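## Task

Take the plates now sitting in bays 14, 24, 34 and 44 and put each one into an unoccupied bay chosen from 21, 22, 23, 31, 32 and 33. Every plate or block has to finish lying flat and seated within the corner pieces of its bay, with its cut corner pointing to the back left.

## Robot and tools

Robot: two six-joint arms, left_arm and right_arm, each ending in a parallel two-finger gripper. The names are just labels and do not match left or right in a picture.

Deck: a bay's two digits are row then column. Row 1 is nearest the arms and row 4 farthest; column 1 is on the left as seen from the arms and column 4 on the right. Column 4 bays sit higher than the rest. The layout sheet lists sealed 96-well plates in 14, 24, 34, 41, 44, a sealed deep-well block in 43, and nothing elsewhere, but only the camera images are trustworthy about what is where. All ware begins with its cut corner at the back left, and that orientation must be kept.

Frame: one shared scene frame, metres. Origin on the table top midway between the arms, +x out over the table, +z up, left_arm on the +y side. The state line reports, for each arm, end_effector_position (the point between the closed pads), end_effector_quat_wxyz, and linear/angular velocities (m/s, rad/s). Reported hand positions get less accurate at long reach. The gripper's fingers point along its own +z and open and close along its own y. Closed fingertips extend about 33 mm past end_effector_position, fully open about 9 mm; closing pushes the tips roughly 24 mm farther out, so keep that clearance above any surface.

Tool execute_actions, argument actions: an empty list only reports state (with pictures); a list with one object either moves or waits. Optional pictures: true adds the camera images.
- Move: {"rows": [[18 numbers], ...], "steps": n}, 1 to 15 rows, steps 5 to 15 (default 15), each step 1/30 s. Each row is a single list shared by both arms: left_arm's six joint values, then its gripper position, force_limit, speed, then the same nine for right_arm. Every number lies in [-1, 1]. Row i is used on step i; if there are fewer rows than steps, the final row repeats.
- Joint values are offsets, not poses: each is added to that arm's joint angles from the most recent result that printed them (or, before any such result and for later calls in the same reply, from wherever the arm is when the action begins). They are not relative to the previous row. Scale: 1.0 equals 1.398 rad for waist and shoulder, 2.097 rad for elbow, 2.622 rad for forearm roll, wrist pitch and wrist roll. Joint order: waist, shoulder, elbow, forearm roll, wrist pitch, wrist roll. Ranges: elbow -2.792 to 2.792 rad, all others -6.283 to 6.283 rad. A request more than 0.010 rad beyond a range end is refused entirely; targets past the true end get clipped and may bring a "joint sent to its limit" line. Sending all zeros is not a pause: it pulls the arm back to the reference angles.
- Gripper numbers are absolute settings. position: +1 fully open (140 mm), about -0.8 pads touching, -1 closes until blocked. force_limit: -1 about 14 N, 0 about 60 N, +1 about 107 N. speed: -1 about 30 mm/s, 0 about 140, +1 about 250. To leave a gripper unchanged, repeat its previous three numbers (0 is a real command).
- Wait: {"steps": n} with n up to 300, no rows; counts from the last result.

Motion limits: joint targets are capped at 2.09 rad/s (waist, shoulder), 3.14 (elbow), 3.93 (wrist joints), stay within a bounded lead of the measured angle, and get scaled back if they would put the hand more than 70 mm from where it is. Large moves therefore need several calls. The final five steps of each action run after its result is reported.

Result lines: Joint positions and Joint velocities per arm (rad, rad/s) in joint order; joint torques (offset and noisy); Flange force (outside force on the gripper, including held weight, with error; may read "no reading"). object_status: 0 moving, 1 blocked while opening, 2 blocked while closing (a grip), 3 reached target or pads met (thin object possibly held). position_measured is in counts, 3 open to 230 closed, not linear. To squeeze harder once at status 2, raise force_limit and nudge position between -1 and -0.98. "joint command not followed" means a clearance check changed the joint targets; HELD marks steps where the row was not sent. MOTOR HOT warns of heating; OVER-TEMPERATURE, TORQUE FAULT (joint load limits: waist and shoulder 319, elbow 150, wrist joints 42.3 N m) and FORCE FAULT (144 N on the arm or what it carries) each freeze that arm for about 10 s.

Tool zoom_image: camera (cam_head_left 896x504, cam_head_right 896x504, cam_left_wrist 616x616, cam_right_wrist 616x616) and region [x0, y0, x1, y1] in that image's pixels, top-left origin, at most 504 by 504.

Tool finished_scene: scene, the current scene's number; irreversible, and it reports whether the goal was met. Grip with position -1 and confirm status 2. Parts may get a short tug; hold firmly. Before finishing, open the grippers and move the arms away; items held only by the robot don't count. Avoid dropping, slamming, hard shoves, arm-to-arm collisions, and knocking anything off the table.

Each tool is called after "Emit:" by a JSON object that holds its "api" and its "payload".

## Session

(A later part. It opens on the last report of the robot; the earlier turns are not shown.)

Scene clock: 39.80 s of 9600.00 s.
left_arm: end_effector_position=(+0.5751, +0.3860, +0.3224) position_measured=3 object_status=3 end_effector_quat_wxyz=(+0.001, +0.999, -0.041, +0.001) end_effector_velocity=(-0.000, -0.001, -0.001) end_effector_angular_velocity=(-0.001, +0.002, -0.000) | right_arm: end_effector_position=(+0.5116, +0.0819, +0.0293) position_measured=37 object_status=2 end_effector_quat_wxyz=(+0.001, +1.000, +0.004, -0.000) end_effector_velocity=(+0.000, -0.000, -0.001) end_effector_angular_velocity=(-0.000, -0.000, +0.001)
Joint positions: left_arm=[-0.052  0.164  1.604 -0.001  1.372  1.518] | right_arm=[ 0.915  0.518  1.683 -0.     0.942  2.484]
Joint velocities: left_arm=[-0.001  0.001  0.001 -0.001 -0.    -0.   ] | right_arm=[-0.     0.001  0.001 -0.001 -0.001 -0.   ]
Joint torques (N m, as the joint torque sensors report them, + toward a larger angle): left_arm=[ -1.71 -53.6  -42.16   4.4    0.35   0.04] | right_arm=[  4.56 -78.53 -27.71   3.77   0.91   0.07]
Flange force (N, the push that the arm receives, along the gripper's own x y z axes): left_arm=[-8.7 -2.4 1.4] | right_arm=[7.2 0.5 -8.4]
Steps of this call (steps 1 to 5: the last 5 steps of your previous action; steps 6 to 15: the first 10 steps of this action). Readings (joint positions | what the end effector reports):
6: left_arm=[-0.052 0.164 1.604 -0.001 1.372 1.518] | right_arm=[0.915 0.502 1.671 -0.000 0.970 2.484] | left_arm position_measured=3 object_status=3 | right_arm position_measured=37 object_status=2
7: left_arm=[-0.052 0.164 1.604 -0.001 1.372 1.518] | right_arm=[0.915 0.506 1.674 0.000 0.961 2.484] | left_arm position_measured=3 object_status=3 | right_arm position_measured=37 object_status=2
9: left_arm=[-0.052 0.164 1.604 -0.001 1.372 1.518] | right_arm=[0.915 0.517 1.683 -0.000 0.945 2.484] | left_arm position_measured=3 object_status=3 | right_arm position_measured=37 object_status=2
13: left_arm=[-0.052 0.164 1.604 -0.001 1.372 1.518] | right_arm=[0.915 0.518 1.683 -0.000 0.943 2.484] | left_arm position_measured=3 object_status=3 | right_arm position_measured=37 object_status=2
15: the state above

Emit:
{"api": "execute_actions", "payload": {"actions": [{"rows":[[0,0,0,0,0,0,1,0,0, 0,0,0,0,0,0,1,0,0],[0,0,0,0,0,0,1,0,0, 0,0,0,0,0,0,1,0,0],[0,0,0,0,0,0,1,0,0, 0,0,0,0,0,0,1,0,0],[0,0,0,0,0,0,1,0,0, 0,0,0,0,0,0,1,0,0],[0,0,0,0,0,0,1,0,0, 0,0,0,0,0,0,1,0,0],[0,0,0,0,0,0,1,0,0, 0,-0.046,-0.025,0,0.044,0,1,0,0]],"steps":15}]}}

Emit:
{"api": "execute_actions", "payload": {"actions": [{"steps":8}], "pictures": true}}

Emit:
{"api": "zoom_image", "payload": {"camera": "cam_right_wrist", "region": [180, 180, 430, 400]}}

Scene clock: 40.37 s of 9600.00 s.
left_arm: end_effector_position=(+0.5751, +0.3860, +0.3224) position_measured=3 object_status=3 end_effector_quat_wxyz=(+0.001, +0.999, -0.041, +0.001) end_effector_velocity=(+0.000, -0.001, +0.001) end_effector_angular_velocity=(+0.000, -0.001, -0.000) | right_arm: end_effector_position=(+0.5127, +0.0833, +0.0898) position_measured=3 object_status=0 end_effector_quat_wxyz=(-0.000, +1.000, +0.004, +0.000) end_effector_velocity=(+0.004, +0.008, +0.455) end_effector_angular_velocity=(+0.068, -0.046, -0.003)
Joint positions: left_arm=[-0.052  0.164  1.604 -0.001  1.372  1.518] | right_arm=[ 0.915  0.465  1.64  -0.     1.036  2.484]
Joint velocities: left_arm=[-0.001 -0.001 -0.001  0.     0.    -0.001] | right_arm=[-0.    -0.4   -0.315  0.005  0.633 -0.   ]
Joint torques (N m, as the joint torque sensors report them, + toward a larger angle): left_arm=[ -1.16 -54.14 -41.53   4.53   0.31  -0.19] | right_arm=[ -1.64 -13.92  -4.67   0.83   0.3   -0.08]
Flange force (N, the push that the arm receives, along the gripper's own x y z axes): left_arm=[-7.2 -1.8 -0.1] | right_arm=[1.5 4.4 -9.6]
Steps of this call (steps 1 to 5: the last 5 steps of your previous action; steps 6 to 7: the robot went on to your last target; steps 8 to 17: the first 10 steps of this action). Readings (joint positions | what the end effector reports):
8: left_arm=[-0.052 0.164 1.604 -0.001 1.372 1.518] | right_arm=[0.915 0.518 1.683 -0.000 0.942 2.484] | left_arm position_measured=3 object_status=3 | right_arm position_measured=37 object_status=0
9: left_arm=[-0.052 0.164 1.604 -0.001 1.372 1.518] | right_arm=[0.915 0.518 1.684 -0.000 0.942 2.484] | left_arm position_measured=3 object_status=3 | right_arm position_measured=37 object_status=0
11: left_arm=[-0.052 0.164 1.604 -0.001 1.372 1.518] | right_arm=[0.915 0.518 1.684 -0.000 0.942 2.484] | left_arm position_measured=3 object_status=3 | right_arm position_measured=16 object_status=0
15: left_arm=[-0.052 0.164 1.604 -0.001 1.372 1.518] | right_arm=[0.915 0.500 1.669 -0.001 0.977 2.484] | left_arm position_measured=3 object_status=3 | right_arm position_measured=3 object_status=0
17: the state above

Scene clock: 40.63 s of 9600.00 s.
left_arm: end_effector_position=(+0.5751, +0.3860, +0.3224) position_measured=3 object_status=3 end_effector_quat_wxyz=(+0.001, +0.999, -0.041, +0.001) end_effector_velocity=(+0.000, +0.000, +0.001) end_effector_angular_velocity=(+0.000, -0.001, +0.001) | right_arm: end_effector_position=(+0.5119, +0.0823, +0.1027) position_measured=3 object_status=3 end_effector_quat_wxyz=(+0.000, +1.000, +0.004, -0.000) end_effector_velocity=(+0.000, +0.000, -0.000) end_effector_angular_velocity=(+0.001, -0.001, -0.000)
Joint positions: left_arm=[-0.052  0.164  1.604 -0.001  1.372  1.518] | right_arm=[ 0.915  0.453  1.631 -0.     1.058  2.484]
Joint velocities: left_arm=[ 0.    -0.    -0.001  0.    -0.    -0.001] | right_arm=[ 0.     0.    -0.     0.    -0.001  0.   ]
Joint torques (N m, as the joint torque sensors report them, + toward a larger angle): left_arm=[ -0.42 -53.16 -42.21   4.5    0.23  -0.25] | right_arm=[  2.61 -80.   -34.33   3.72   0.25  -0.13]
Flange force (N, the push that the arm receives, along the gripper's own x y z axes): left_arm=[-10.2 -1.2 0.5] | right_arm=[3.6 0.6 -2.6]
Kept back: nothing.
Steps of this call (steps 1 to 5: the last 5 steps of your previous action; steps 6 to 8: the robot went on to your last target). Readings (joint positions | what the end effector reports):
1: left_arm=[-0.052 0.164 1.604 -0.001 1.372 1.518] | right_arm=[0.915 0.455 1.633 -0.000 1.052 2.484] | left_arm position_measured=3 object_status=3 | right_arm position_measured=3 object_status=0
2: left_arm=[-0.052 0.164 1.604 -0.001 1.372 1.518] | right_arm=[0.915 0.453 1.631 -0.000 1.056 2.484] | left_arm position_measured=3 object_status=3 | right_arm position_measured=3 object_status=0
4: left_arm=[-0.052 0.164 1.604 -0.001 1.372 1.518] | right_arm=[0.915 0.453 1.631 -0.000 1.058 2.484] | left_arm position_measured=3 object_status=3 | right_arm position_measured=3 object_status=3
8: the state above

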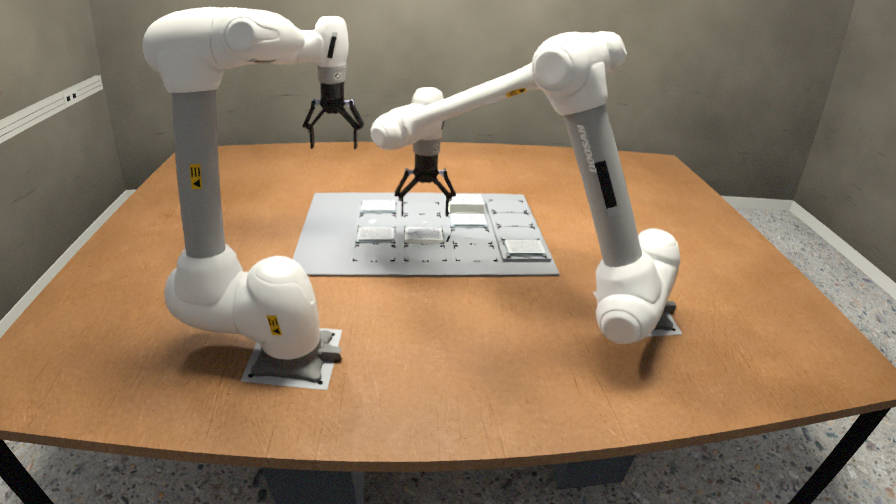

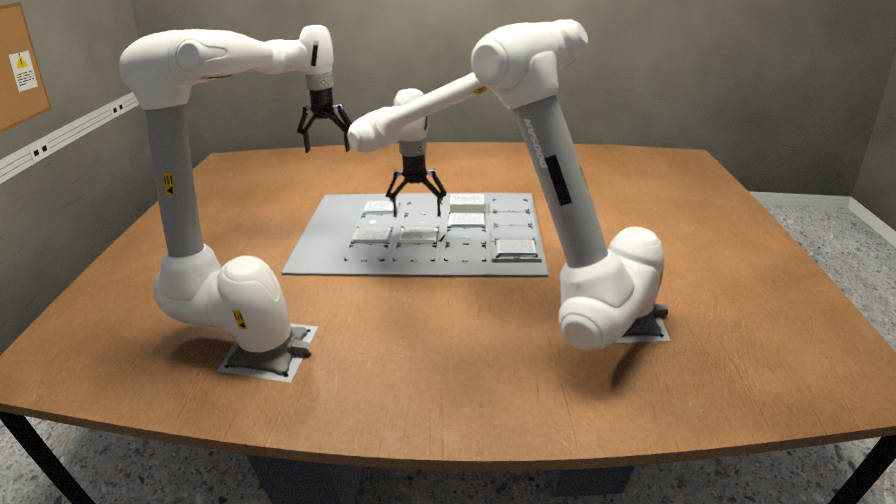

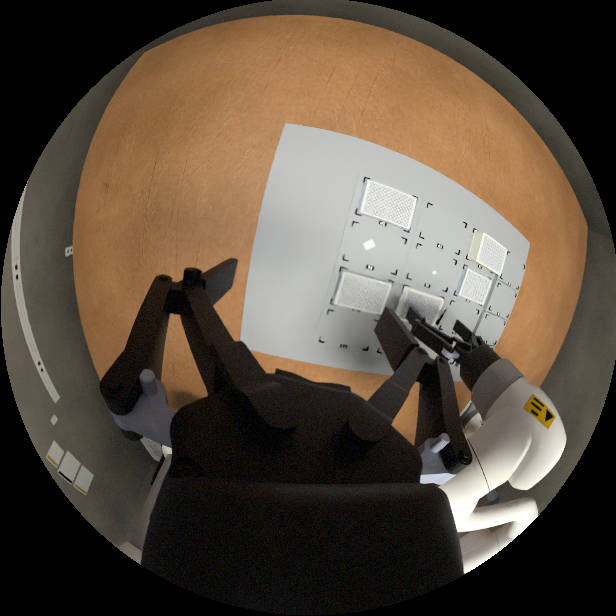

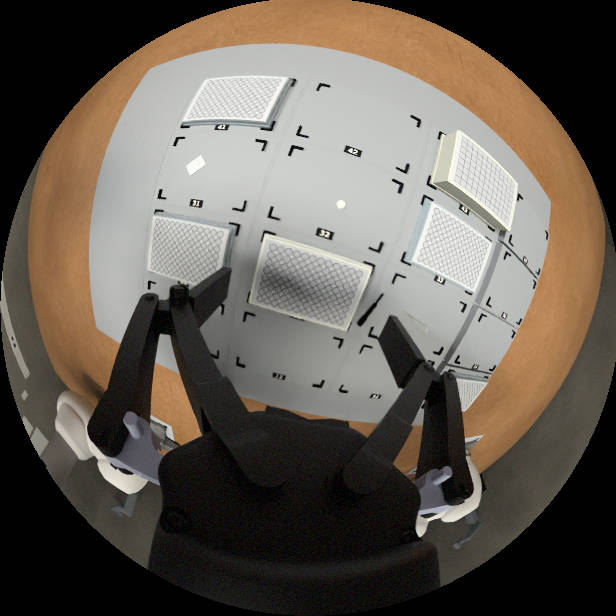

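Region (180, 180, 430, 400) of cam_right_wrist's 616x616 image, scaled by 2.016, with more detail than that image has; it fills the top 444 rows of this view, and the rest is white.

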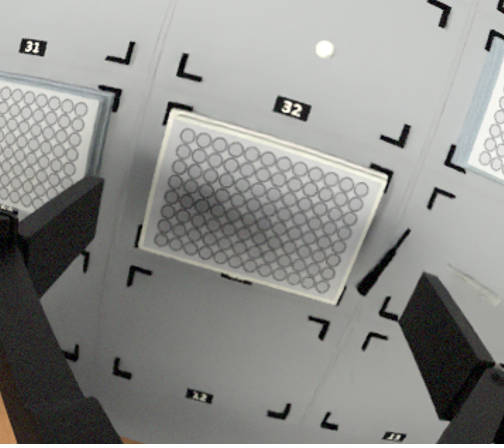

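Emit:
{"api": "execute_actions", "payload": {"actions": [{"rows":[[0,0,0,0,0,0,1,0,0, -0.19,-0.333,0.287,0,-0.051,-0.101,1,0,0]],"steps":15}]}}

Emit:
{"api": "execute_actions", "payload": {"actions": [{"steps":20}], "pictures": true}}

Scene clock: 41.23 s of 9600.00 s.
left_arm: end_effector_position=(+0.5751, +0.3860, +0.3224) position_measured=3 object_status=3 end_effector_quat_wxyz=(+0.001, +0.999, -0.041, +0.001) end_effector_velocity=(+0.000, +0.000, +0.000) end_effector_angular_velocity=(-0.000, -0.000, +0.001) | right_arm: end_effector_position=(+0.4917, -0.0530, +0.1165) position_measured=3 object_status=3 end_effector_quat_wxyz=(+0.001, +1.000, +0.004, -0.001) end_effector_velocity=(-0.129, -0.499, +0.023) end_effector_angular_velocity=(+0.001, +0.000, -0.002)
Joint positions: left_arm=[-0.052  0.164  1.604 -0.001  1.372  1.518] | right_arm=[ 0.812  0.274  1.864 -0.     1.006  2.381]
Joint velocities: left_arm=[ 0.001 -0.    -0.    -0.    -0.     0.   ] | right_arm=[-0.388 -0.682  0.877  0.    -0.196 -0.386]
Joint torques (N m, as the joint torque sensors report them, + toward a larger angle): left_arm=[ -1.57 -53.77 -42.56   4.16   0.26  -0.36] | right_arm=[  7.19 -61.25 -30.79   3.44   0.31   0.01]
Flange force (N, the push that the arm receives, along the gripper's own x y z axes): left_arm=[-9.6 -3.1 1.5] | right_arm=[6.9 3.4 -4.0]
Steps of this call (steps 1 to 8: the robot went on to your last target; steps 9 to 18: the first 10 steps of this action). Readings (joint positions | what the end effector reports):
9: left_arm=[-0.052 0.164 1.604 -0.001 1.372 1.518] | right_arm=[0.915 0.453 1.631 -0.000 1.058 2.484] | left_arm position_measured=3 object_status=3 | right_arm position_measured=3 object_status=3
10: left_arm=[-0.052 0.164 1.604 -0.001 1.372 1.518] | right_arm=[0.912 0.448 1.638 -0.000 1.056 2.481] | left_arm position_measured=3 object_status=3 | right_arm position_measured=3 object_status=3
12: left_arm=[-0.052 0.164 1.604 -0.001 1.372 1.518] | right_arm=[0.892 0.415 1.683 -0.000 1.046 2.461] | left_arm position_measured=3 object_status=3 | right_arm position_measured=3 object_status=3
16: left_arm=[-0.052 0.164 1.604 -0.001 1.372 1.518] | right_arm=[0.838 0.320 1.805 -0.000 1.019 2.408] | left_arm position_measured=3 object_status=3 | right_arm position_measured=3 object_status=3
18: the state above

Scene clock: 41.90 s of 9600.00 s.
left_arm: end_effector_position=(+0.5751, +0.3860, +0.3224) position_measured=3 object_status=3 end_effector_quat_wxyz=(+0.001, +0.999, -0.041, +0.001) end_effector_velocity=(+0.000, -0.000, +0.001) end_effector_angular_velocity=(-0.001, -0.002, -0.001) | right_arm: end_effector_position=(+0.4056, -0.2489, +0.1017) position_measured=3 object_status=3 end_effector_quat_wxyz=(+0.001, +1.000, +0.004, -0.001) end_effector_velocity=(+0.000, +0.000, -0.001) end_effector_angular_velocity=(+0.001, -0.002, +0.000)
Joint positions: left_arm=[-0.052  0.164  1.604 -0.001  1.372  1.518] | right_arm=[ 0.649 -0.012  2.233 -0.     0.924  2.219]
Joint velocities: left_arm=[-0.    -0.001 -0.001 -0.    -0.     0.001] | right_arm=[-0.    -0.     0.001 -0.    -0.004 -0.001]
Joint torques (N m, as the joint torque sensors report them, + toward a larger angle): left_arm=[ -1.79 -53.92 -42.19   4.41   0.54  -0.26] | right_arm=[  3.44 -30.94 -32.47   3.34   0.17   0.23]
Flange force (N, the push that the arm receives, along the gripper's own x y z axes): left_arm=[-8.7 -3.4 1.6] | right_arm=[4.8 6.9 -1.7]
Kept back: nothing.
Steps of this call (steps 1 to 5: the last 5 steps of your previous action; steps 6 to 20: the robot went on to your last target). Readings (joint positions | what the end effector reports):
1: left_arm=[-0.052 0.164 1.604 -0.001 1.372 1.518] | right_arm=[0.799 0.251 1.894 -0.000 0.999 2.368] | left_arm position_measured=3 object_status=3 | right_arm position_measured=3 object_status=3
2: left_arm=[-0.052 0.164 1.604 -0.001 1.372 1.518] | right_arm=[0.786 0.228 1.924 -0.000 0.993 2.355] | left_arm position_measured=3 object_status=3 | right_arm position_measured=3 object_status=3
4: left_arm=[-0.052 0.164 1.604 -0.001 1.372 1.518] | right_arm=[0.759 0.182 1.983 -0.000 0.980 2.329] | left_arm position_measured=3 object_status=3 | right_arm position_measured=3 object_status=3
8: left_arm=[-0.052 0.164 1.604 -0.001 1.372 1.518] | right_arm=[0.707 0.089 2.102 -0.000 0.953 2.277] | left_arm position_measured=3 object_status=3 | right_arm position_measured=3 object_status=3
20: the state above

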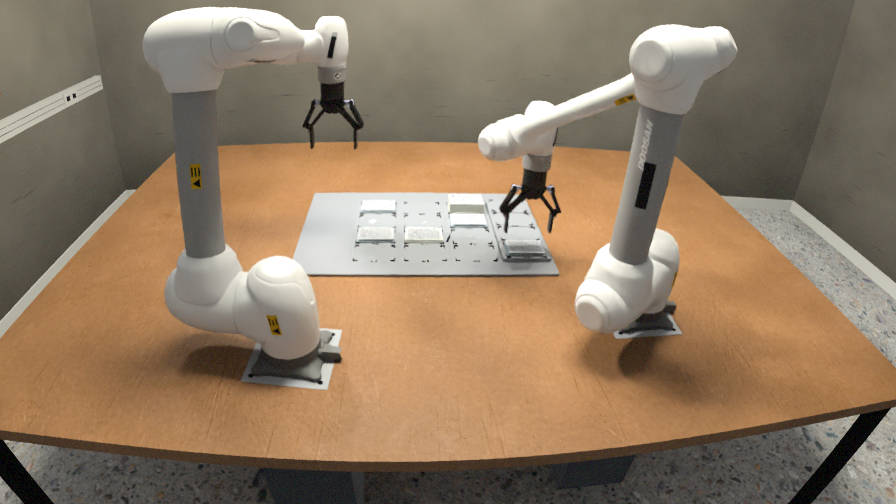

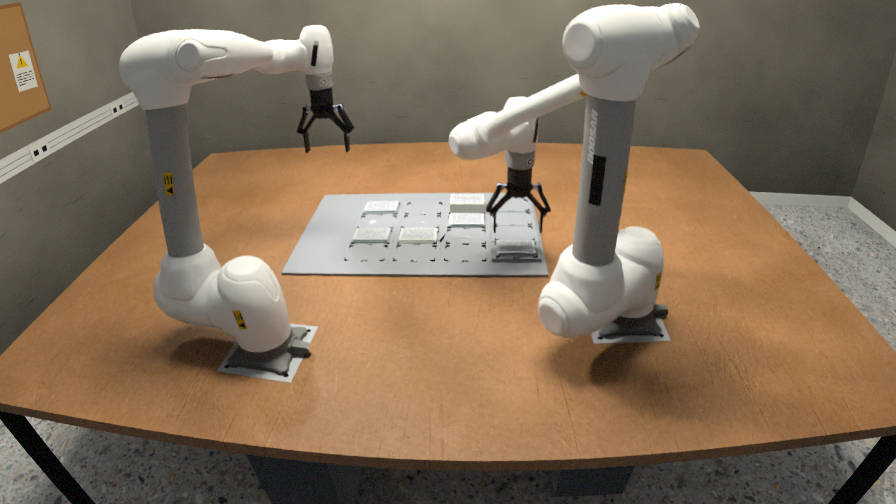

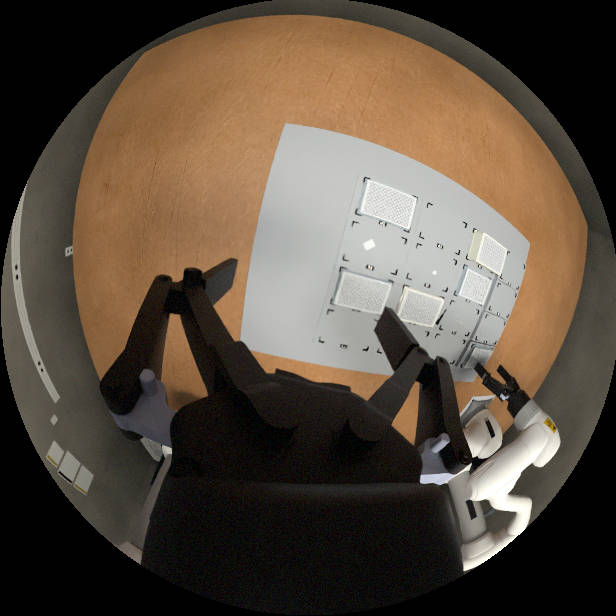

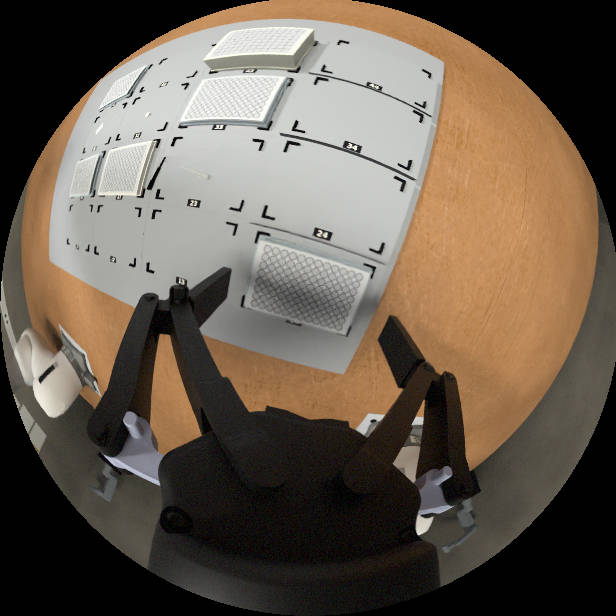

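Emit:
{"api": "execute_actions", "payload": {"actions": [{"rows":[[0,0,0,0,0,0,1,0,0, 0.008,0.059,0.027,0,-0.054,0.004,1,0,0],[0,0,0,0,0,0,1,0,0, 0.008,0.059,0.027,0,-0.054,0.004,1,0,0],[0,0,0,0,0,0,1,0,0, 0.008,0.059,0.027,0,-0.054,0.004,1,0,0],[0,0,0,0,0,0,1,0,0, 0.008,0.059,0.027,0,-0.054,0.004,1,0,0],[0,0,0,0,0,0,1,0,0, 0.008,0.059,0.027,0,-0.054,0.004,1,0,0],[0,0,0,0,0,0,1,0,0, 0.008,0.059,0.027,0,-0.054,0.004,1,0,0],[0,0,0,0,0,0,1,0,0, 0.008,0.059,0.027,0,-0.054,0.004,1,0,0],[0,0,0,0,0,0,1,0,0, 0.008,0.059,0.027,0,-0.054,0.004,1,0,0],[0,0,0,0,0,0,1,0,0, 0.008,0.059,0.027,0,-0.054,0.004,1,0,0],[0,0,0,0,0,0,1,0,0, 0.008,0.059,0.027,0,-0.054,0.004,1,0,0],[0,0,0,0,0,0,1,0,0, 0.008,0.059,0.027,0,-0.054,0.004,-1,0,0]],"steps":15}]}}

Emit:
{"api": "execute_actions", "payload": {"actions": [{"steps":12}]}}

Scene clock: 42.57 s of 9600.00 s.
left_arm: end_effector_position=(+0.5751, +0.3860, +0.3224) position_measured=3 object_status=3 end_effector_quat_wxyz=(+0.001, +0.999, -0.041, +0.001) end_effector_velocity=(-0.001, -0.000, +0.000) end_effector_angular_velocity=(-0.000, +0.000, -0.000) | right_arm: end_effector_position=(+0.4028, -0.2450, +0.0417) position_measured=3 object_status=3 end_effector_quat_wxyz=(+0.000, +1.000, +0.004, -0.000) end_effector_velocity=(+0.001, +0.001, +0.001) end_effector_angular_velocity=(+0.003, -0.004, -0.000)
Joint positions: left_arm=[-0.052  0.164  1.604 -0.001  1.372  1.518] | right_arm=[ 0.66   0.071  2.289 -0.001  0.783  2.229]
Joint velocities: left_arm=[-0.001 -0.001  0.001 -0.     0.    -0.   ] | right_arm=[ 0.001 -0.002  0.     0.    -0.003  0.001]
Joint torques (N m, as the joint torque sensors report them, + toward a larger angle): left_arm=[ -2.24 -52.93 -41.8    4.35   0.29  -0.16] | right_arm=[  3.48 -34.42 -27.64   2.63   0.13  -0.21]
Flange force (N, the push that the arm receives, along the gripper's own x y z axes): left_arm=[-9.3 -3.3 0.5] | right_arm=[2.9 6.8 -5.7]
Steps of this call (steps 1 to 10: the robot went on to your last target; steps 11 to 20: the first 10 steps of this action). Readings (joint positions | what the end effector reports):
11: left_arm=[-0.052 0.164 1.604 -0.001 1.372 1.518] | right_arm=[0.649 -0.012 2.233 -0.000 0.923 2.219] | left_arm position_measured=3 object_status=3 | right_arm position_measured=3 object_status=3
12: left_arm=[-0.052 0.164 1.604 -0.001 1.372 1.518] | right_arm=[0.650 -0.007 2.237 -0.000 0.914 2.219] | left_arm position_measured=3 object_status=3 | right_arm position_measured=3 object_status=3
14: left_arm=[-0.052 0.164 1.604 -0.001 1.372 1.518] | right_arm=[0.654 0.026 2.259 -0.000 0.857 2.223] | left_arm position_measured=3 object_status=3 | right_arm position_measured=3 object_status=3
18: left_arm=[-0.052 0.164 1.604 -0.001 1.372 1.518] | right_arm=[0.660 0.071 2.289 -0.001 0.783 2.229] | left_arm position_measured=3 object_status=3 | right_arm position_measured=3 object_status=3
20: the state above

Scene clock: 42.97 s of 9600.00 s.
left_arm: end_effector_position=(+0.5751, +0.3860, +0.3224) position_measured=3 object_status=3 end_effector_quat_wxyz=(+0.001, +0.999, -0.041, +0.001) end_effector_velocity=(-0.000, -0.001, +0.000) end_effector_angular_velocity=(-0.000, -0.000, +0.001) | right_arm: end_effector_position=(+0.4029, -0.2449, +0.0419) position_measured=34 object_status=2 end_effector_quat_wxyz=(+0.000, +1.000, +0.004, -0.000) end_effector_velocity=(-0.000, +0.000, -0.000) end_effector_angular_velocity=(+0.001, -0.000, -0.001)
Joint positions: left_arm=[-0.052  0.164  1.604 -0.001  1.372  1.518] | right_arm=[ 0.66   0.07   2.289 -0.001  0.783  2.229]
Joint velocities: left_arm=[-0.001 -0.     0.    -0.    -0.    -0.001] | right_arm=[ 0.    -0.     0.     0.001 -0.001 -0.   ]
Joint torques (N m, as the joint torque sensors report them, + toward a larger angle): left_arm=[ -1.5  -53.75 -42.04   4.25   0.25  -0.2 ] | right_arm=[  4.71 -10.67 -13.94   4.6   -4.54  -0.01]
Flange force (N, the push that the arm receives, along the gripper's own x y z axes): left_arm=[-8.2 -2.3 1.0] | right_arm=[-2.8 17.0 -63.4]
Kept back: nothing.
Steps of this call (steps 1 to 5: the last 5 steps of your previous action; steps 6 to 12: the robot went on to your last target). Readings (joint positions | what the end effector reports):
1: left_arm=[-0.052 0.164 1.604 -0.001 1.372 1.518] | right_arm=[0.660 0.071 2.289 -0.001 0.783 2.229] | left_arm position_measured=3 object_status=3 | right_arm position_measured=3 object_status=0
2: left_arm=[-0.052 0.164 1.604 -0.001 1.372 1.518] | right_arm=[0.660 0.071 2.289 -0.001 0.783 2.229] | left_arm position_measured=3 object_status=3 | right_arm position_measured=8 object_status=0
4: left_arm=[-0.052 0.164 1.604 -0.001 1.372 1.518] | right_arm=[0.660 0.070 2.289 -0.001 0.783 2.229] | left_arm position_measured=3 object_status=3 | right_arm position_measured=23 object_status=0
8: left_arm=[-0.052 0.164 1.604 -0.001 1.372 1.518] | right_arm=[0.660 0.070 2.289 -0.001 0.783 2.229] | left_arm position_measured=3 object_status=3 | right_arm position_measured=34 object_status=0
12: the state above

Emit:
{"api": "execute_actions", "payload": {"actions": [{"rows":[[0,0,0,0,0,0,1,0,0, 0,-0.059,-0.027,0,0.054,0,-1,0,0]],"steps":12}]}}

Emit:
{"api": "execute_actions", "payload": {"actions": [{"rows":[[0.2,0,0,0,0,0,1,0,0, 0.196,0.544,-0.523,0,0.127,0.105,-1,0,0]],"steps":15}]}}

Emit:
{"api": "execute_actions", "payload": {"actions": [{"steps":30}], "pictures": true}}

Scene clock: 43.50 s of 9600.00 s.
left_arm: end_effector_position=(+0.5751, +0.3860, +0.3224) position_measured=3 object_status=3 end_effector_quat_wxyz=(+0.001, +0.999, -0.041, +0.001) end_effector_velocity=(-0.000, +0.001, -0.001) end_effector_angular_velocity=(+0.001, +0.001, +0.000) | right_arm: end_effector_position=(+0.4026, -0.2449, +0.1008) position_measured=37 object_status=0 end_effector_quat_wxyz=(+0.001, +1.000, +0.004, -0.001) end_effector_velocity=(-0.007, -0.005, +0.080) end_effector_angular_velocity=(-0.000, +0.000, +0.001)
Joint positions: left_arm=[-0.052  0.164  1.604 -0.001  1.372  1.518] | right_arm=[ 0.66  -0.011  2.234 -0.     0.921  2.229]
Joint velocities: left_arm=[0.001 0.001 0.    0.    0.    0.   ] | right_arm=[ 0.    -0.113 -0.068 -0.     0.182 -0.001]
Joint torques (N m, as the joint torque sensors report them, + toward a larger angle): left_arm=[ -1.06 -54.06 -42.94   4.56   0.19  -0.2 ] | right_arm=[ -0.86   7.05 -16.64   1.99  -0.23   0.01]
Flange force (N, the push that the arm receives, along the gripper's own x y z axes): left_arm=[-9.8 -2.1 2.1] | right_arm=[8.9 6.3 -1.0]
Steps of this call (steps 1 to 9: the robot went on to your last target; steps 10 to 16: the first 7 steps of this action). Readings (joint positions | what the end effector reports):
10: left_arm=[-0.052 0.164 1.604 -0.001 1.372 1.518] | right_arm=[0.660 0.070 2.289 -0.000 0.783 2.229] | left_arm position_measured=3 object_status=3 | right_arm position_measured=34 object_status=2
11: left_arm=[-0.052 0.164 1.604 -0.001 1.372 1.518] | right_arm=[0.660 0.065 2.286 -0.000 0.792 2.229] | left_arm position_measured=3 object_status=3 | right_arm position_measured=34 object_status=2
13: left_arm=[-0.052 0.164 1.604 -0.001 1.372 1.518] | right_arm=[0.660 0.033 2.263 -0.000 0.849 2.229] | left_arm position_measured=3 object_status=3 | right_arm position_measured=37 object_status=0
16: the state above

Scene clock: 44.00 s of 9600.00 s.
left_arm: end_effector_position=(+0.5730, +0.5140, +0.3224) position_measured=3 object_status=3 end_effector_quat_wxyz=(+0.000, +0.998, +0.058, +0.001) end_effector_velocity=(-0.057, +0.492, -0.000) end_effector_angular_velocity=(-0.000, +0.001, +0.760) | right_arm: end_effector_position=(+0.4668, -0.1274, +0.1344) position_measured=37 object_status=2 end_effector_quat_wxyz=(+0.010, +1.000, +0.004, -0.010) end_effector_velocity=(+0.243, +0.454, +0.088) end_effector_angular_velocity=(-0.017, +0.007, -0.001)
Joint positions: left_arm=[ 0.145  0.164  1.604 -0.001  1.372  1.518] | right_arm=[ 0.754  0.165  1.967 -0.001  1.038  2.324]
Joint velocities: left_arm=[ 0.761  0.     0.001 -0.     0.     0.001] | right_arm=[ 0.285  0.665 -0.993  0.     0.345  0.286]
Joint torques (N m, as the joint torque sensors report them, + toward a larger angle): left_arm=[  1.74 -53.59 -40.82   4.28   0.27  -0.33] | right_arm=[  3.37 -45.08 -32.03   3.49   0.3    0.19]
Flange force (N, the push that the arm receives, along the gripper's own x y z axes): left_arm=[-9.8 2.1 -0.4] | right_arm=[1.3 7.1 -5.8]
Steps of this call (steps 1 to 5: the last 5 steps of your previous action; steps 6 to 15: the first 10 steps of this action, its rows measured from where the robot was after step 5). Readings (joint positions | what the end effector reports):
5: left_arm=[-0.052 0.164 1.604 -0.001 1.372 1.518] | right_arm=[0.660 -0.012 2.233 -0.000 0.924 2.229] | left_arm position_measured=3 object_status=3 | right_arm position_measured=37 object_status=2
6: left_arm=[-0.051 0.164 1.604 -0.001 1.372 1.518] | right_arm=[0.661 -0.012 2.232 -0.000 0.925 2.230] | left_arm position_measured=3 object_status=3 | right_arm position_measured=37 object_status=2
7: left_arm=[-0.046 0.164 1.604 -0.001 1.372 1.518] | right_arm=[0.664 -0.007 2.225 -0.001 0.929 2.233] | left_arm position_measured=3 object_status=3 | right_arm position_measured=37 object_status=2
9: left_arm=[-0.013 0.164 1.604 -0.001 1.372 1.518] | right_arm=[0.684 0.026 2.174 -0.001 0.953 2.253] | left_arm position_measured=3 object_status=3 | right_arm position_measured=37 object_status=2
13: left_arm=[0.094 0.164 1.604 -0.001 1.372 1.518] | right_arm=[0.734 0.120 2.034 -0.001 1.014 2.304] | left_arm position_measured=3 object_status=3 | right_arm position_measured=37 object_status=2
15: the state above

Scene clock: 45.00 s of 9600.00 s.
left_arm: end_effector_position=(+0.5646, +0.5672, +0.3224) position_measured=3 object_status=3 end_effector_quat_wxyz=(+0.000, +0.995, +0.099, +0.001) end_effector_velocity=(-0.000, -0.000, +0.001) end_effector_angular_velocity=(+0.000, -0.001, -0.000) | right_arm: end_effector_position=(+0.6147, +0.2485, +0.1020) position_measured=37 object_status=2 end_effector_quat_wxyz=(+0.000, +1.000, +0.003, +0.000) end_effector_velocity=(+0.001, +0.001, +0.001) end_effector_angular_velocity=(+0.002, -0.002, +0.000)
Joint positions: left_arm=[ 0.228  0.164  1.604 -0.001  1.372  1.518] | right_arm=[ 0.934  0.748  1.136 -0.     1.257  2.505]
Joint velocities: left_arm=[-0.001 -0.001 -0.    -0.     0.    -0.   ] | right_arm=[-0.     0.    -0.003 -0.    -0.    -0.   ]
Joint torques (N m, as the joint torque sensors report them, + toward a larger angle): left_arm=[ -0.86 -52.9  -42.78   4.3    0.33  -0.22] | right_arm=[   2.43 -104.4   -38.07    3.98    0.2    -0.11]
Flange force (N, the push that the arm receives, along the gripper's own x y z axes): left_arm=[-11.8 -1.5 1.4] | right_arm=[-0.4 5.0 -3.1]
Kept back: nothing.
Steps of this call (steps 1 to 5: the last 5 steps of your previous action; steps 6 to 30: the robot went on to your last target). Readings (joint positions | what the end effector reports):
1: left_arm=[0.171 0.164 1.604 -0.001 1.372 1.518] | right_arm=[0.764 0.187 1.933 -0.001 1.050 2.333] | left_arm position_measured=3 object_status=3 | right_arm position_measured=37 object_status=2
2: left_arm=[0.194 0.164 1.604 -0.001 1.372 1.518] | right_arm=[0.772 0.210 1.900 -0.001 1.060 2.342] | left_arm position_measured=3 object_status=3 | right_arm position_measured=37 object_status=2
4: left_arm=[0.222 0.164 1.604 -0.001 1.372 1.518] | right_arm=[0.789 0.254 1.832 -0.001 1.080 2.359] | left_arm position_measured=3 object_status=3 | right_arm position_measured=37 object_status=2
8: left_arm=[0.228 0.164 1.604 -0.001 1.372 1.518] | right_arm=[0.818 0.346 1.698 -0.001 1.115 2.387] | left_arm position_measured=3 object_status=3 | right_arm position_measured=37 object_status=2
30: the state above

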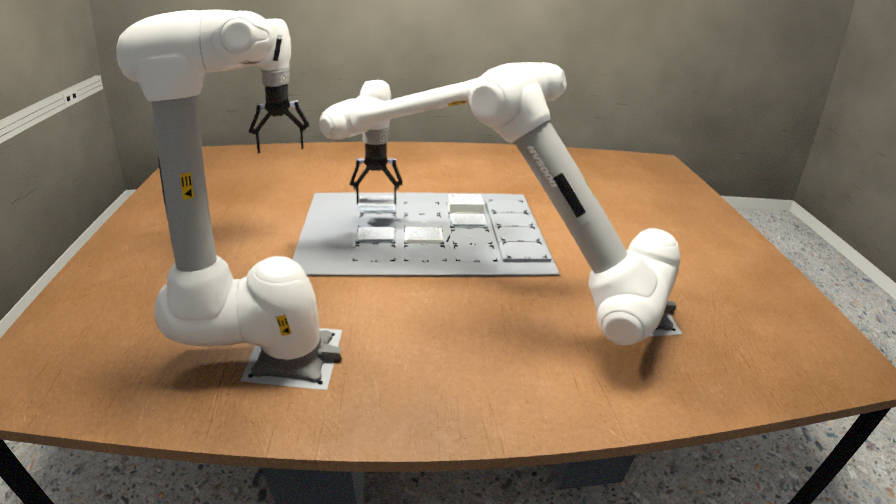

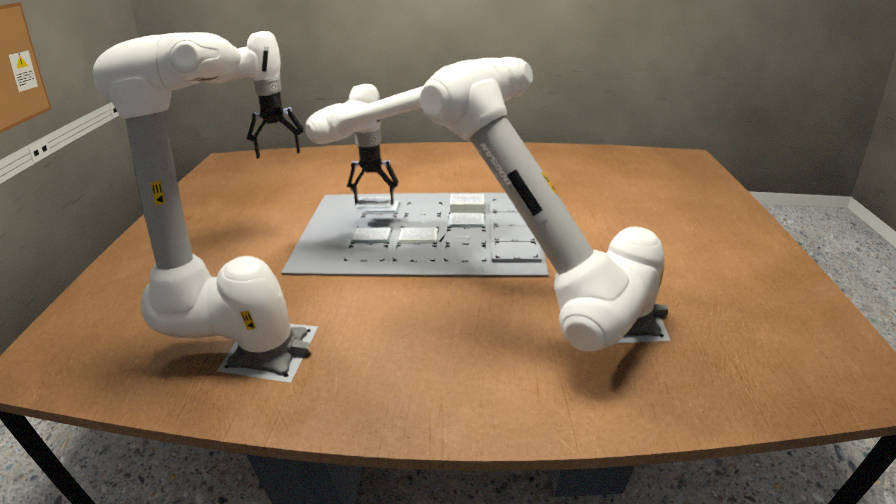

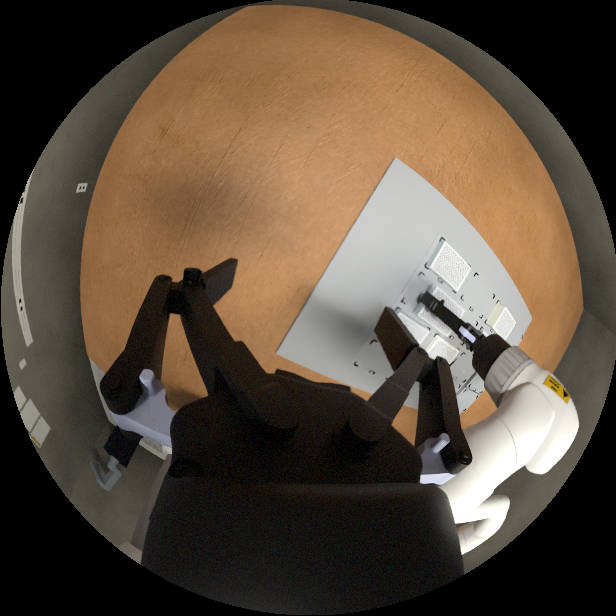

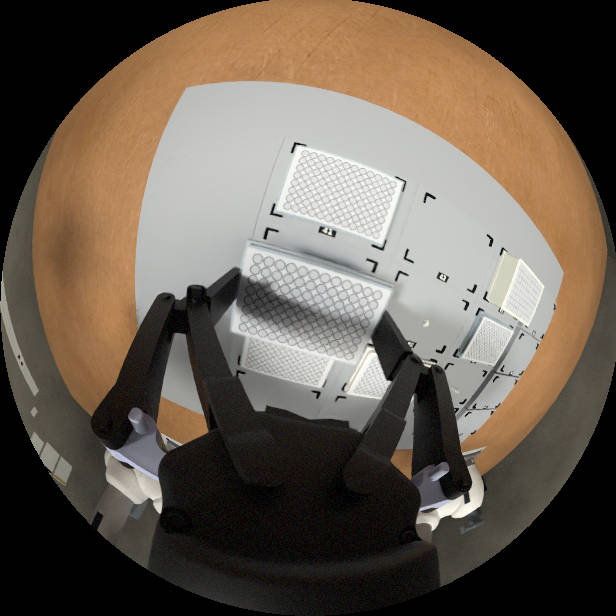

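Emit:
{"api": "execute_actions", "payload": {"actions": [{"rows":[[0,0,0,0,0,0,1,0,0, 0,0.024,0.021,0,-0.029,0,-1,0,0]],"steps":15}], "pictures": true}}

Emit:
{"api": "zoom_image", "payload": {"camera": "cam_right_wrist", "region": [180, 180, 430, 400]}}

Scene clock: 45.47 s of 9600.00 s.
left_arm: end_effector_position=(+0.5646, +0.5672, +0.3224) position_measured=3 object_status=3 end_effector_quat_wxyz=(+0.000, +0.995, +0.099, +0.001) end_effector_velocity=(-0.000, -0.000, -0.001) end_effector_angular_velocity=(+0.001, +0.001, +0.000) | right_arm: end_effector_position=(+0.6144, +0.2481, +0.0469) position_measured=37 object_status=2 end_effector_quat_wxyz=(+0.001, +1.000, +0.003, -0.000) end_effector_velocity=(+0.001, +0.001, +0.001) end_effector_angular_velocity=(+0.003, -0.002, -0.002)
Joint positions: left_arm=[ 0.228  0.164  1.604 -0.001  1.372  1.518] | right_arm=[ 0.934  0.782  1.18  -0.     1.181  2.505]
Joint velocities: left_arm=[-0.001  0.     0.001  0.001  0.    -0.001] | right_arm=[-0.    -0.001  0.    -0.    -0.003  0.002]
Joint torques (N m, as the joint torque sensors report them, + toward a larger angle): left_arm=[ -2.39 -53.79 -42.25   4.32   0.1   -0.18] | right_arm=[   3.45 -107.84  -35.83    3.81    0.24   -0.12]
Flange force (N, the push that the arm receives, along the gripper's own x y z axes): left_arm=[-8.6 -3.9 1.3] | right_arm=[4.5 0.1 -2.5]
Steps of this call (steps 1 to 4: the robot went on to your last target; steps 5 to 14: the first 10 steps of this action). Readings (joint positions | what the end effector reports):
5: left_arm=[0.228 0.164 1.604 -0.001 1.372 1.518] | right_arm=[0.934 0.748 1.136 -0.000 1.256 2.505] | left_arm position_measured=3 object_status=3 | right_arm position_measured=37 object_status=2
6: left_arm=[0.228 0.164 1.604 -0.001 1.372 1.518] | right_arm=[0.934 0.752 1.141 0.000 1.246 2.505] | left_arm position_measured=3 object_status=3 | right_arm position_measured=37 object_status=2
8: left_arm=[0.228 0.164 1.604 -0.001 1.372 1.518] | right_arm=[0.934 0.773 1.170 0.000 1.199 2.505] | left_arm position_measured=3 object_status=3 | right_arm position_measured=37 object_status=2
12: left_arm=[0.228 0.164 1.604 -0.001 1.372 1.518] | right_arm=[0.934 0.782 1.180 -0.000 1.181 2.505] | left_arm position_measured=3 object_status=3 | right_arm position_measured=37 object_status=2
14: the state above

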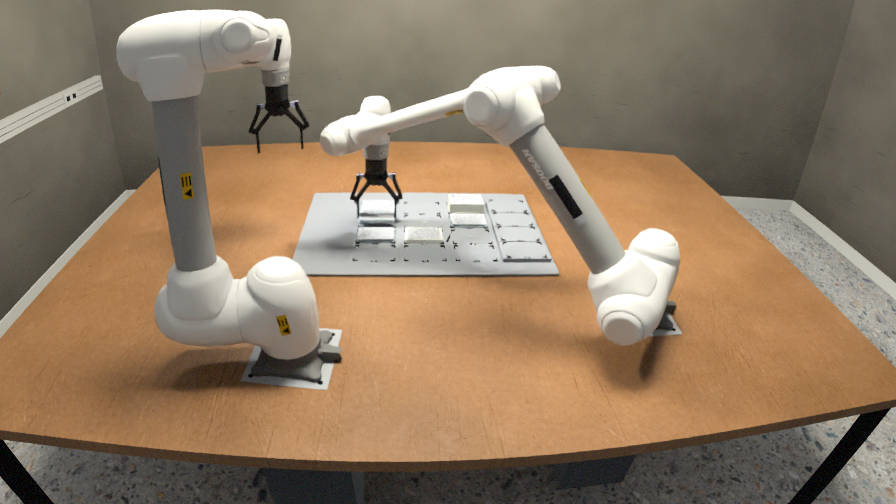

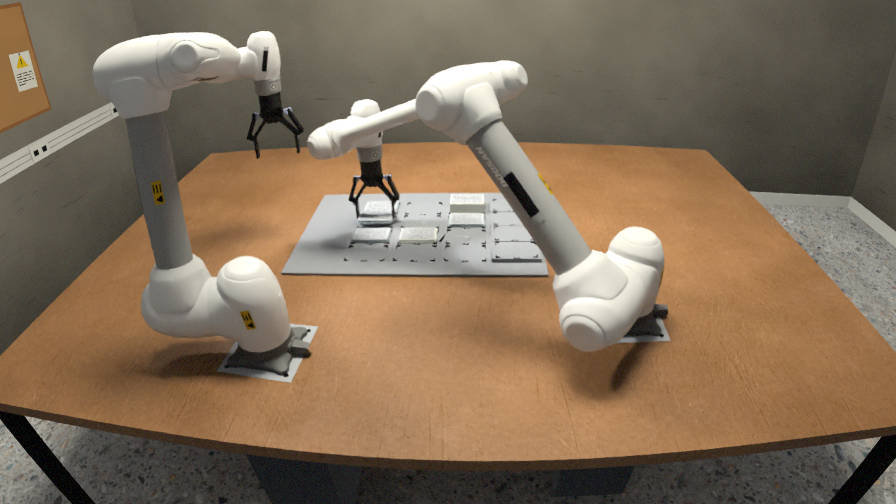

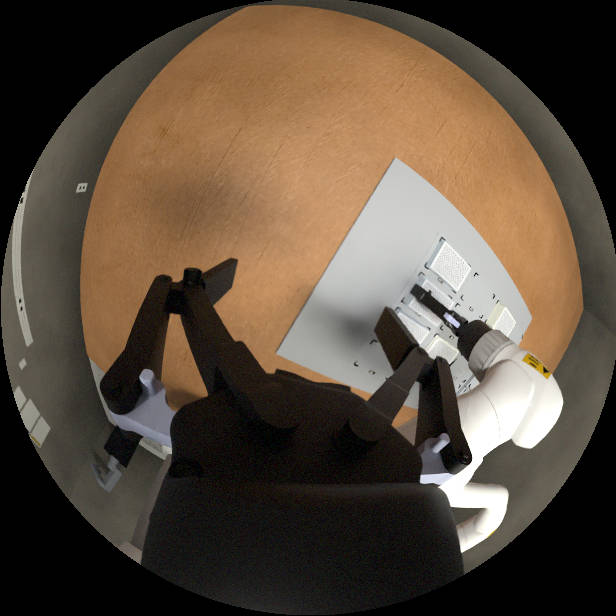

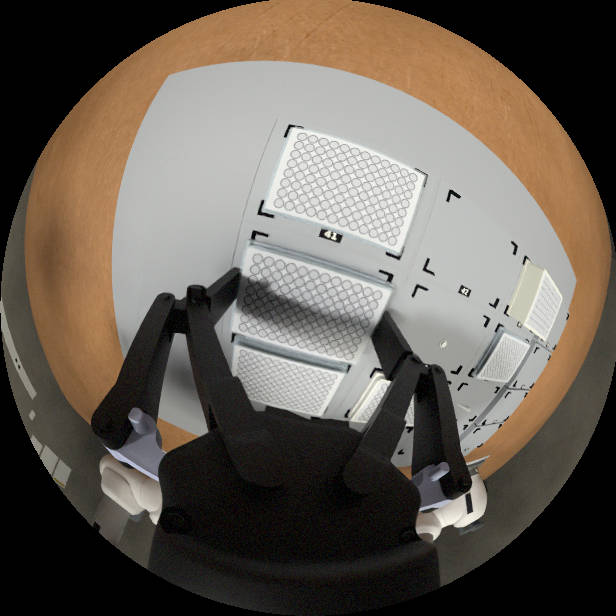

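Region (180, 180, 430, 400) of cam_right_wrist's 616x616 image, scaled by 2.016, with more detail than that image has; it fills the top 444 rows of this view, and the rest is white.

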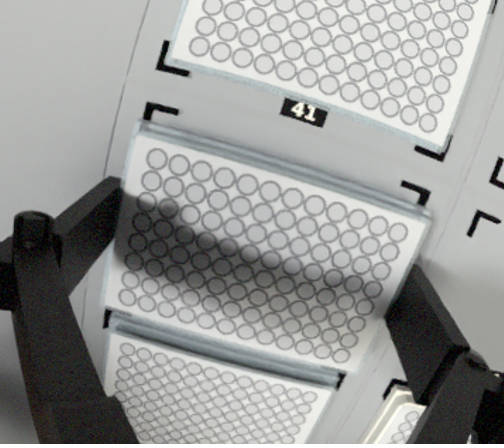

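Emit:
{"api": "execute_actions", "payload": {"actions": [{"rows":[[0,0,0,0,0,0,1,0,0, -0.0015,0.008,0.007,0,-0.01,-0.001,-1,0,0]],"steps":15}]}}

Scene clock: 45.97 s of 9600.00 s.
left_arm: end_effector_position=(+0.5646, +0.5672, +0.3224) position_measured=3 object_status=3 end_effector_quat_wxyz=(+0.000, +0.995, +0.099, +0.001) end_effector_velocity=(+0.000, +0.001, +0.000) end_effector_angular_velocity=(+0.001, -0.000, -0.000) | right_arm: end_effector_position=(+0.6157, +0.2466, +0.0290) position_measured=37 object_status=2 end_effector_quat_wxyz=(+0.000, +1.000, +0.004, -0.000) end_effector_velocity=(+0.000, -0.001, -0.001) end_effector_angular_velocity=(-0.001, -0.001, -0.000)
Joint positions: left_arm=[ 0.228  0.164  1.604 -0.001  1.372  1.518] | right_arm=[ 0.932  0.793  1.195 -0.     1.155  2.502]
Joint velocities: left_arm=[ 0.     0.001 -0.001  0.001 -0.     0.   ] | right_arm=[-0.    -0.     0.002 -0.001 -0.001  0.001]
Joint torques (N m, as the joint torque sensors report them, + toward a larger angle): left_arm=[ -0.83 -52.22 -42.28   4.35   0.42  -0.21] | right_arm=[  9.62 -89.03 -23.16   6.21   1.42  -0.37]
Flange force (N, the push that the arm receives, along the gripper's own x y z axes): left_arm=[-11.6 -1.7 0.9] | right_arm=[12.3 -0.2 -21.4]
Steps of this call (steps 1 to 5: the last 5 steps of your previous action; steps 6 to 15: the first 10 steps of this action). Readings (joint positions | what the end effector reports):
6: left_arm=[0.228 0.164 1.604 -0.001 1.372 1.518] | right_arm=[0.934 0.782 1.180 -0.000 1.180 2.505] | left_arm position_measured=3 object_status=3 | right_arm position_measured=37 object_status=2
7: left_arm=[0.228 0.164 1.604 -0.001 1.372 1.518] | right_arm=[0.934 0.785 1.185 0.000 1.171 2.505] | left_arm position_measured=3 object_status=3 | right_arm position_measured=37 object_status=2
9: left_arm=[0.228 0.164 1.604 -0.001 1.372 1.518] | right_arm=[0.933 0.793 1.194 -0.000 1.157 2.503] | left_arm position_measured=3 object_status=3 | right_arm position_measured=37 object_status=2
13: left_arm=[0.228 0.164 1.604 -0.001 1.372 1.518] | right_arm=[0.932 0.793 1.195 -0.000 1.155 2.502] | left_arm position_measured=3 object_status=3 | right_arm position_measured=37 object_status=2
15: the state above


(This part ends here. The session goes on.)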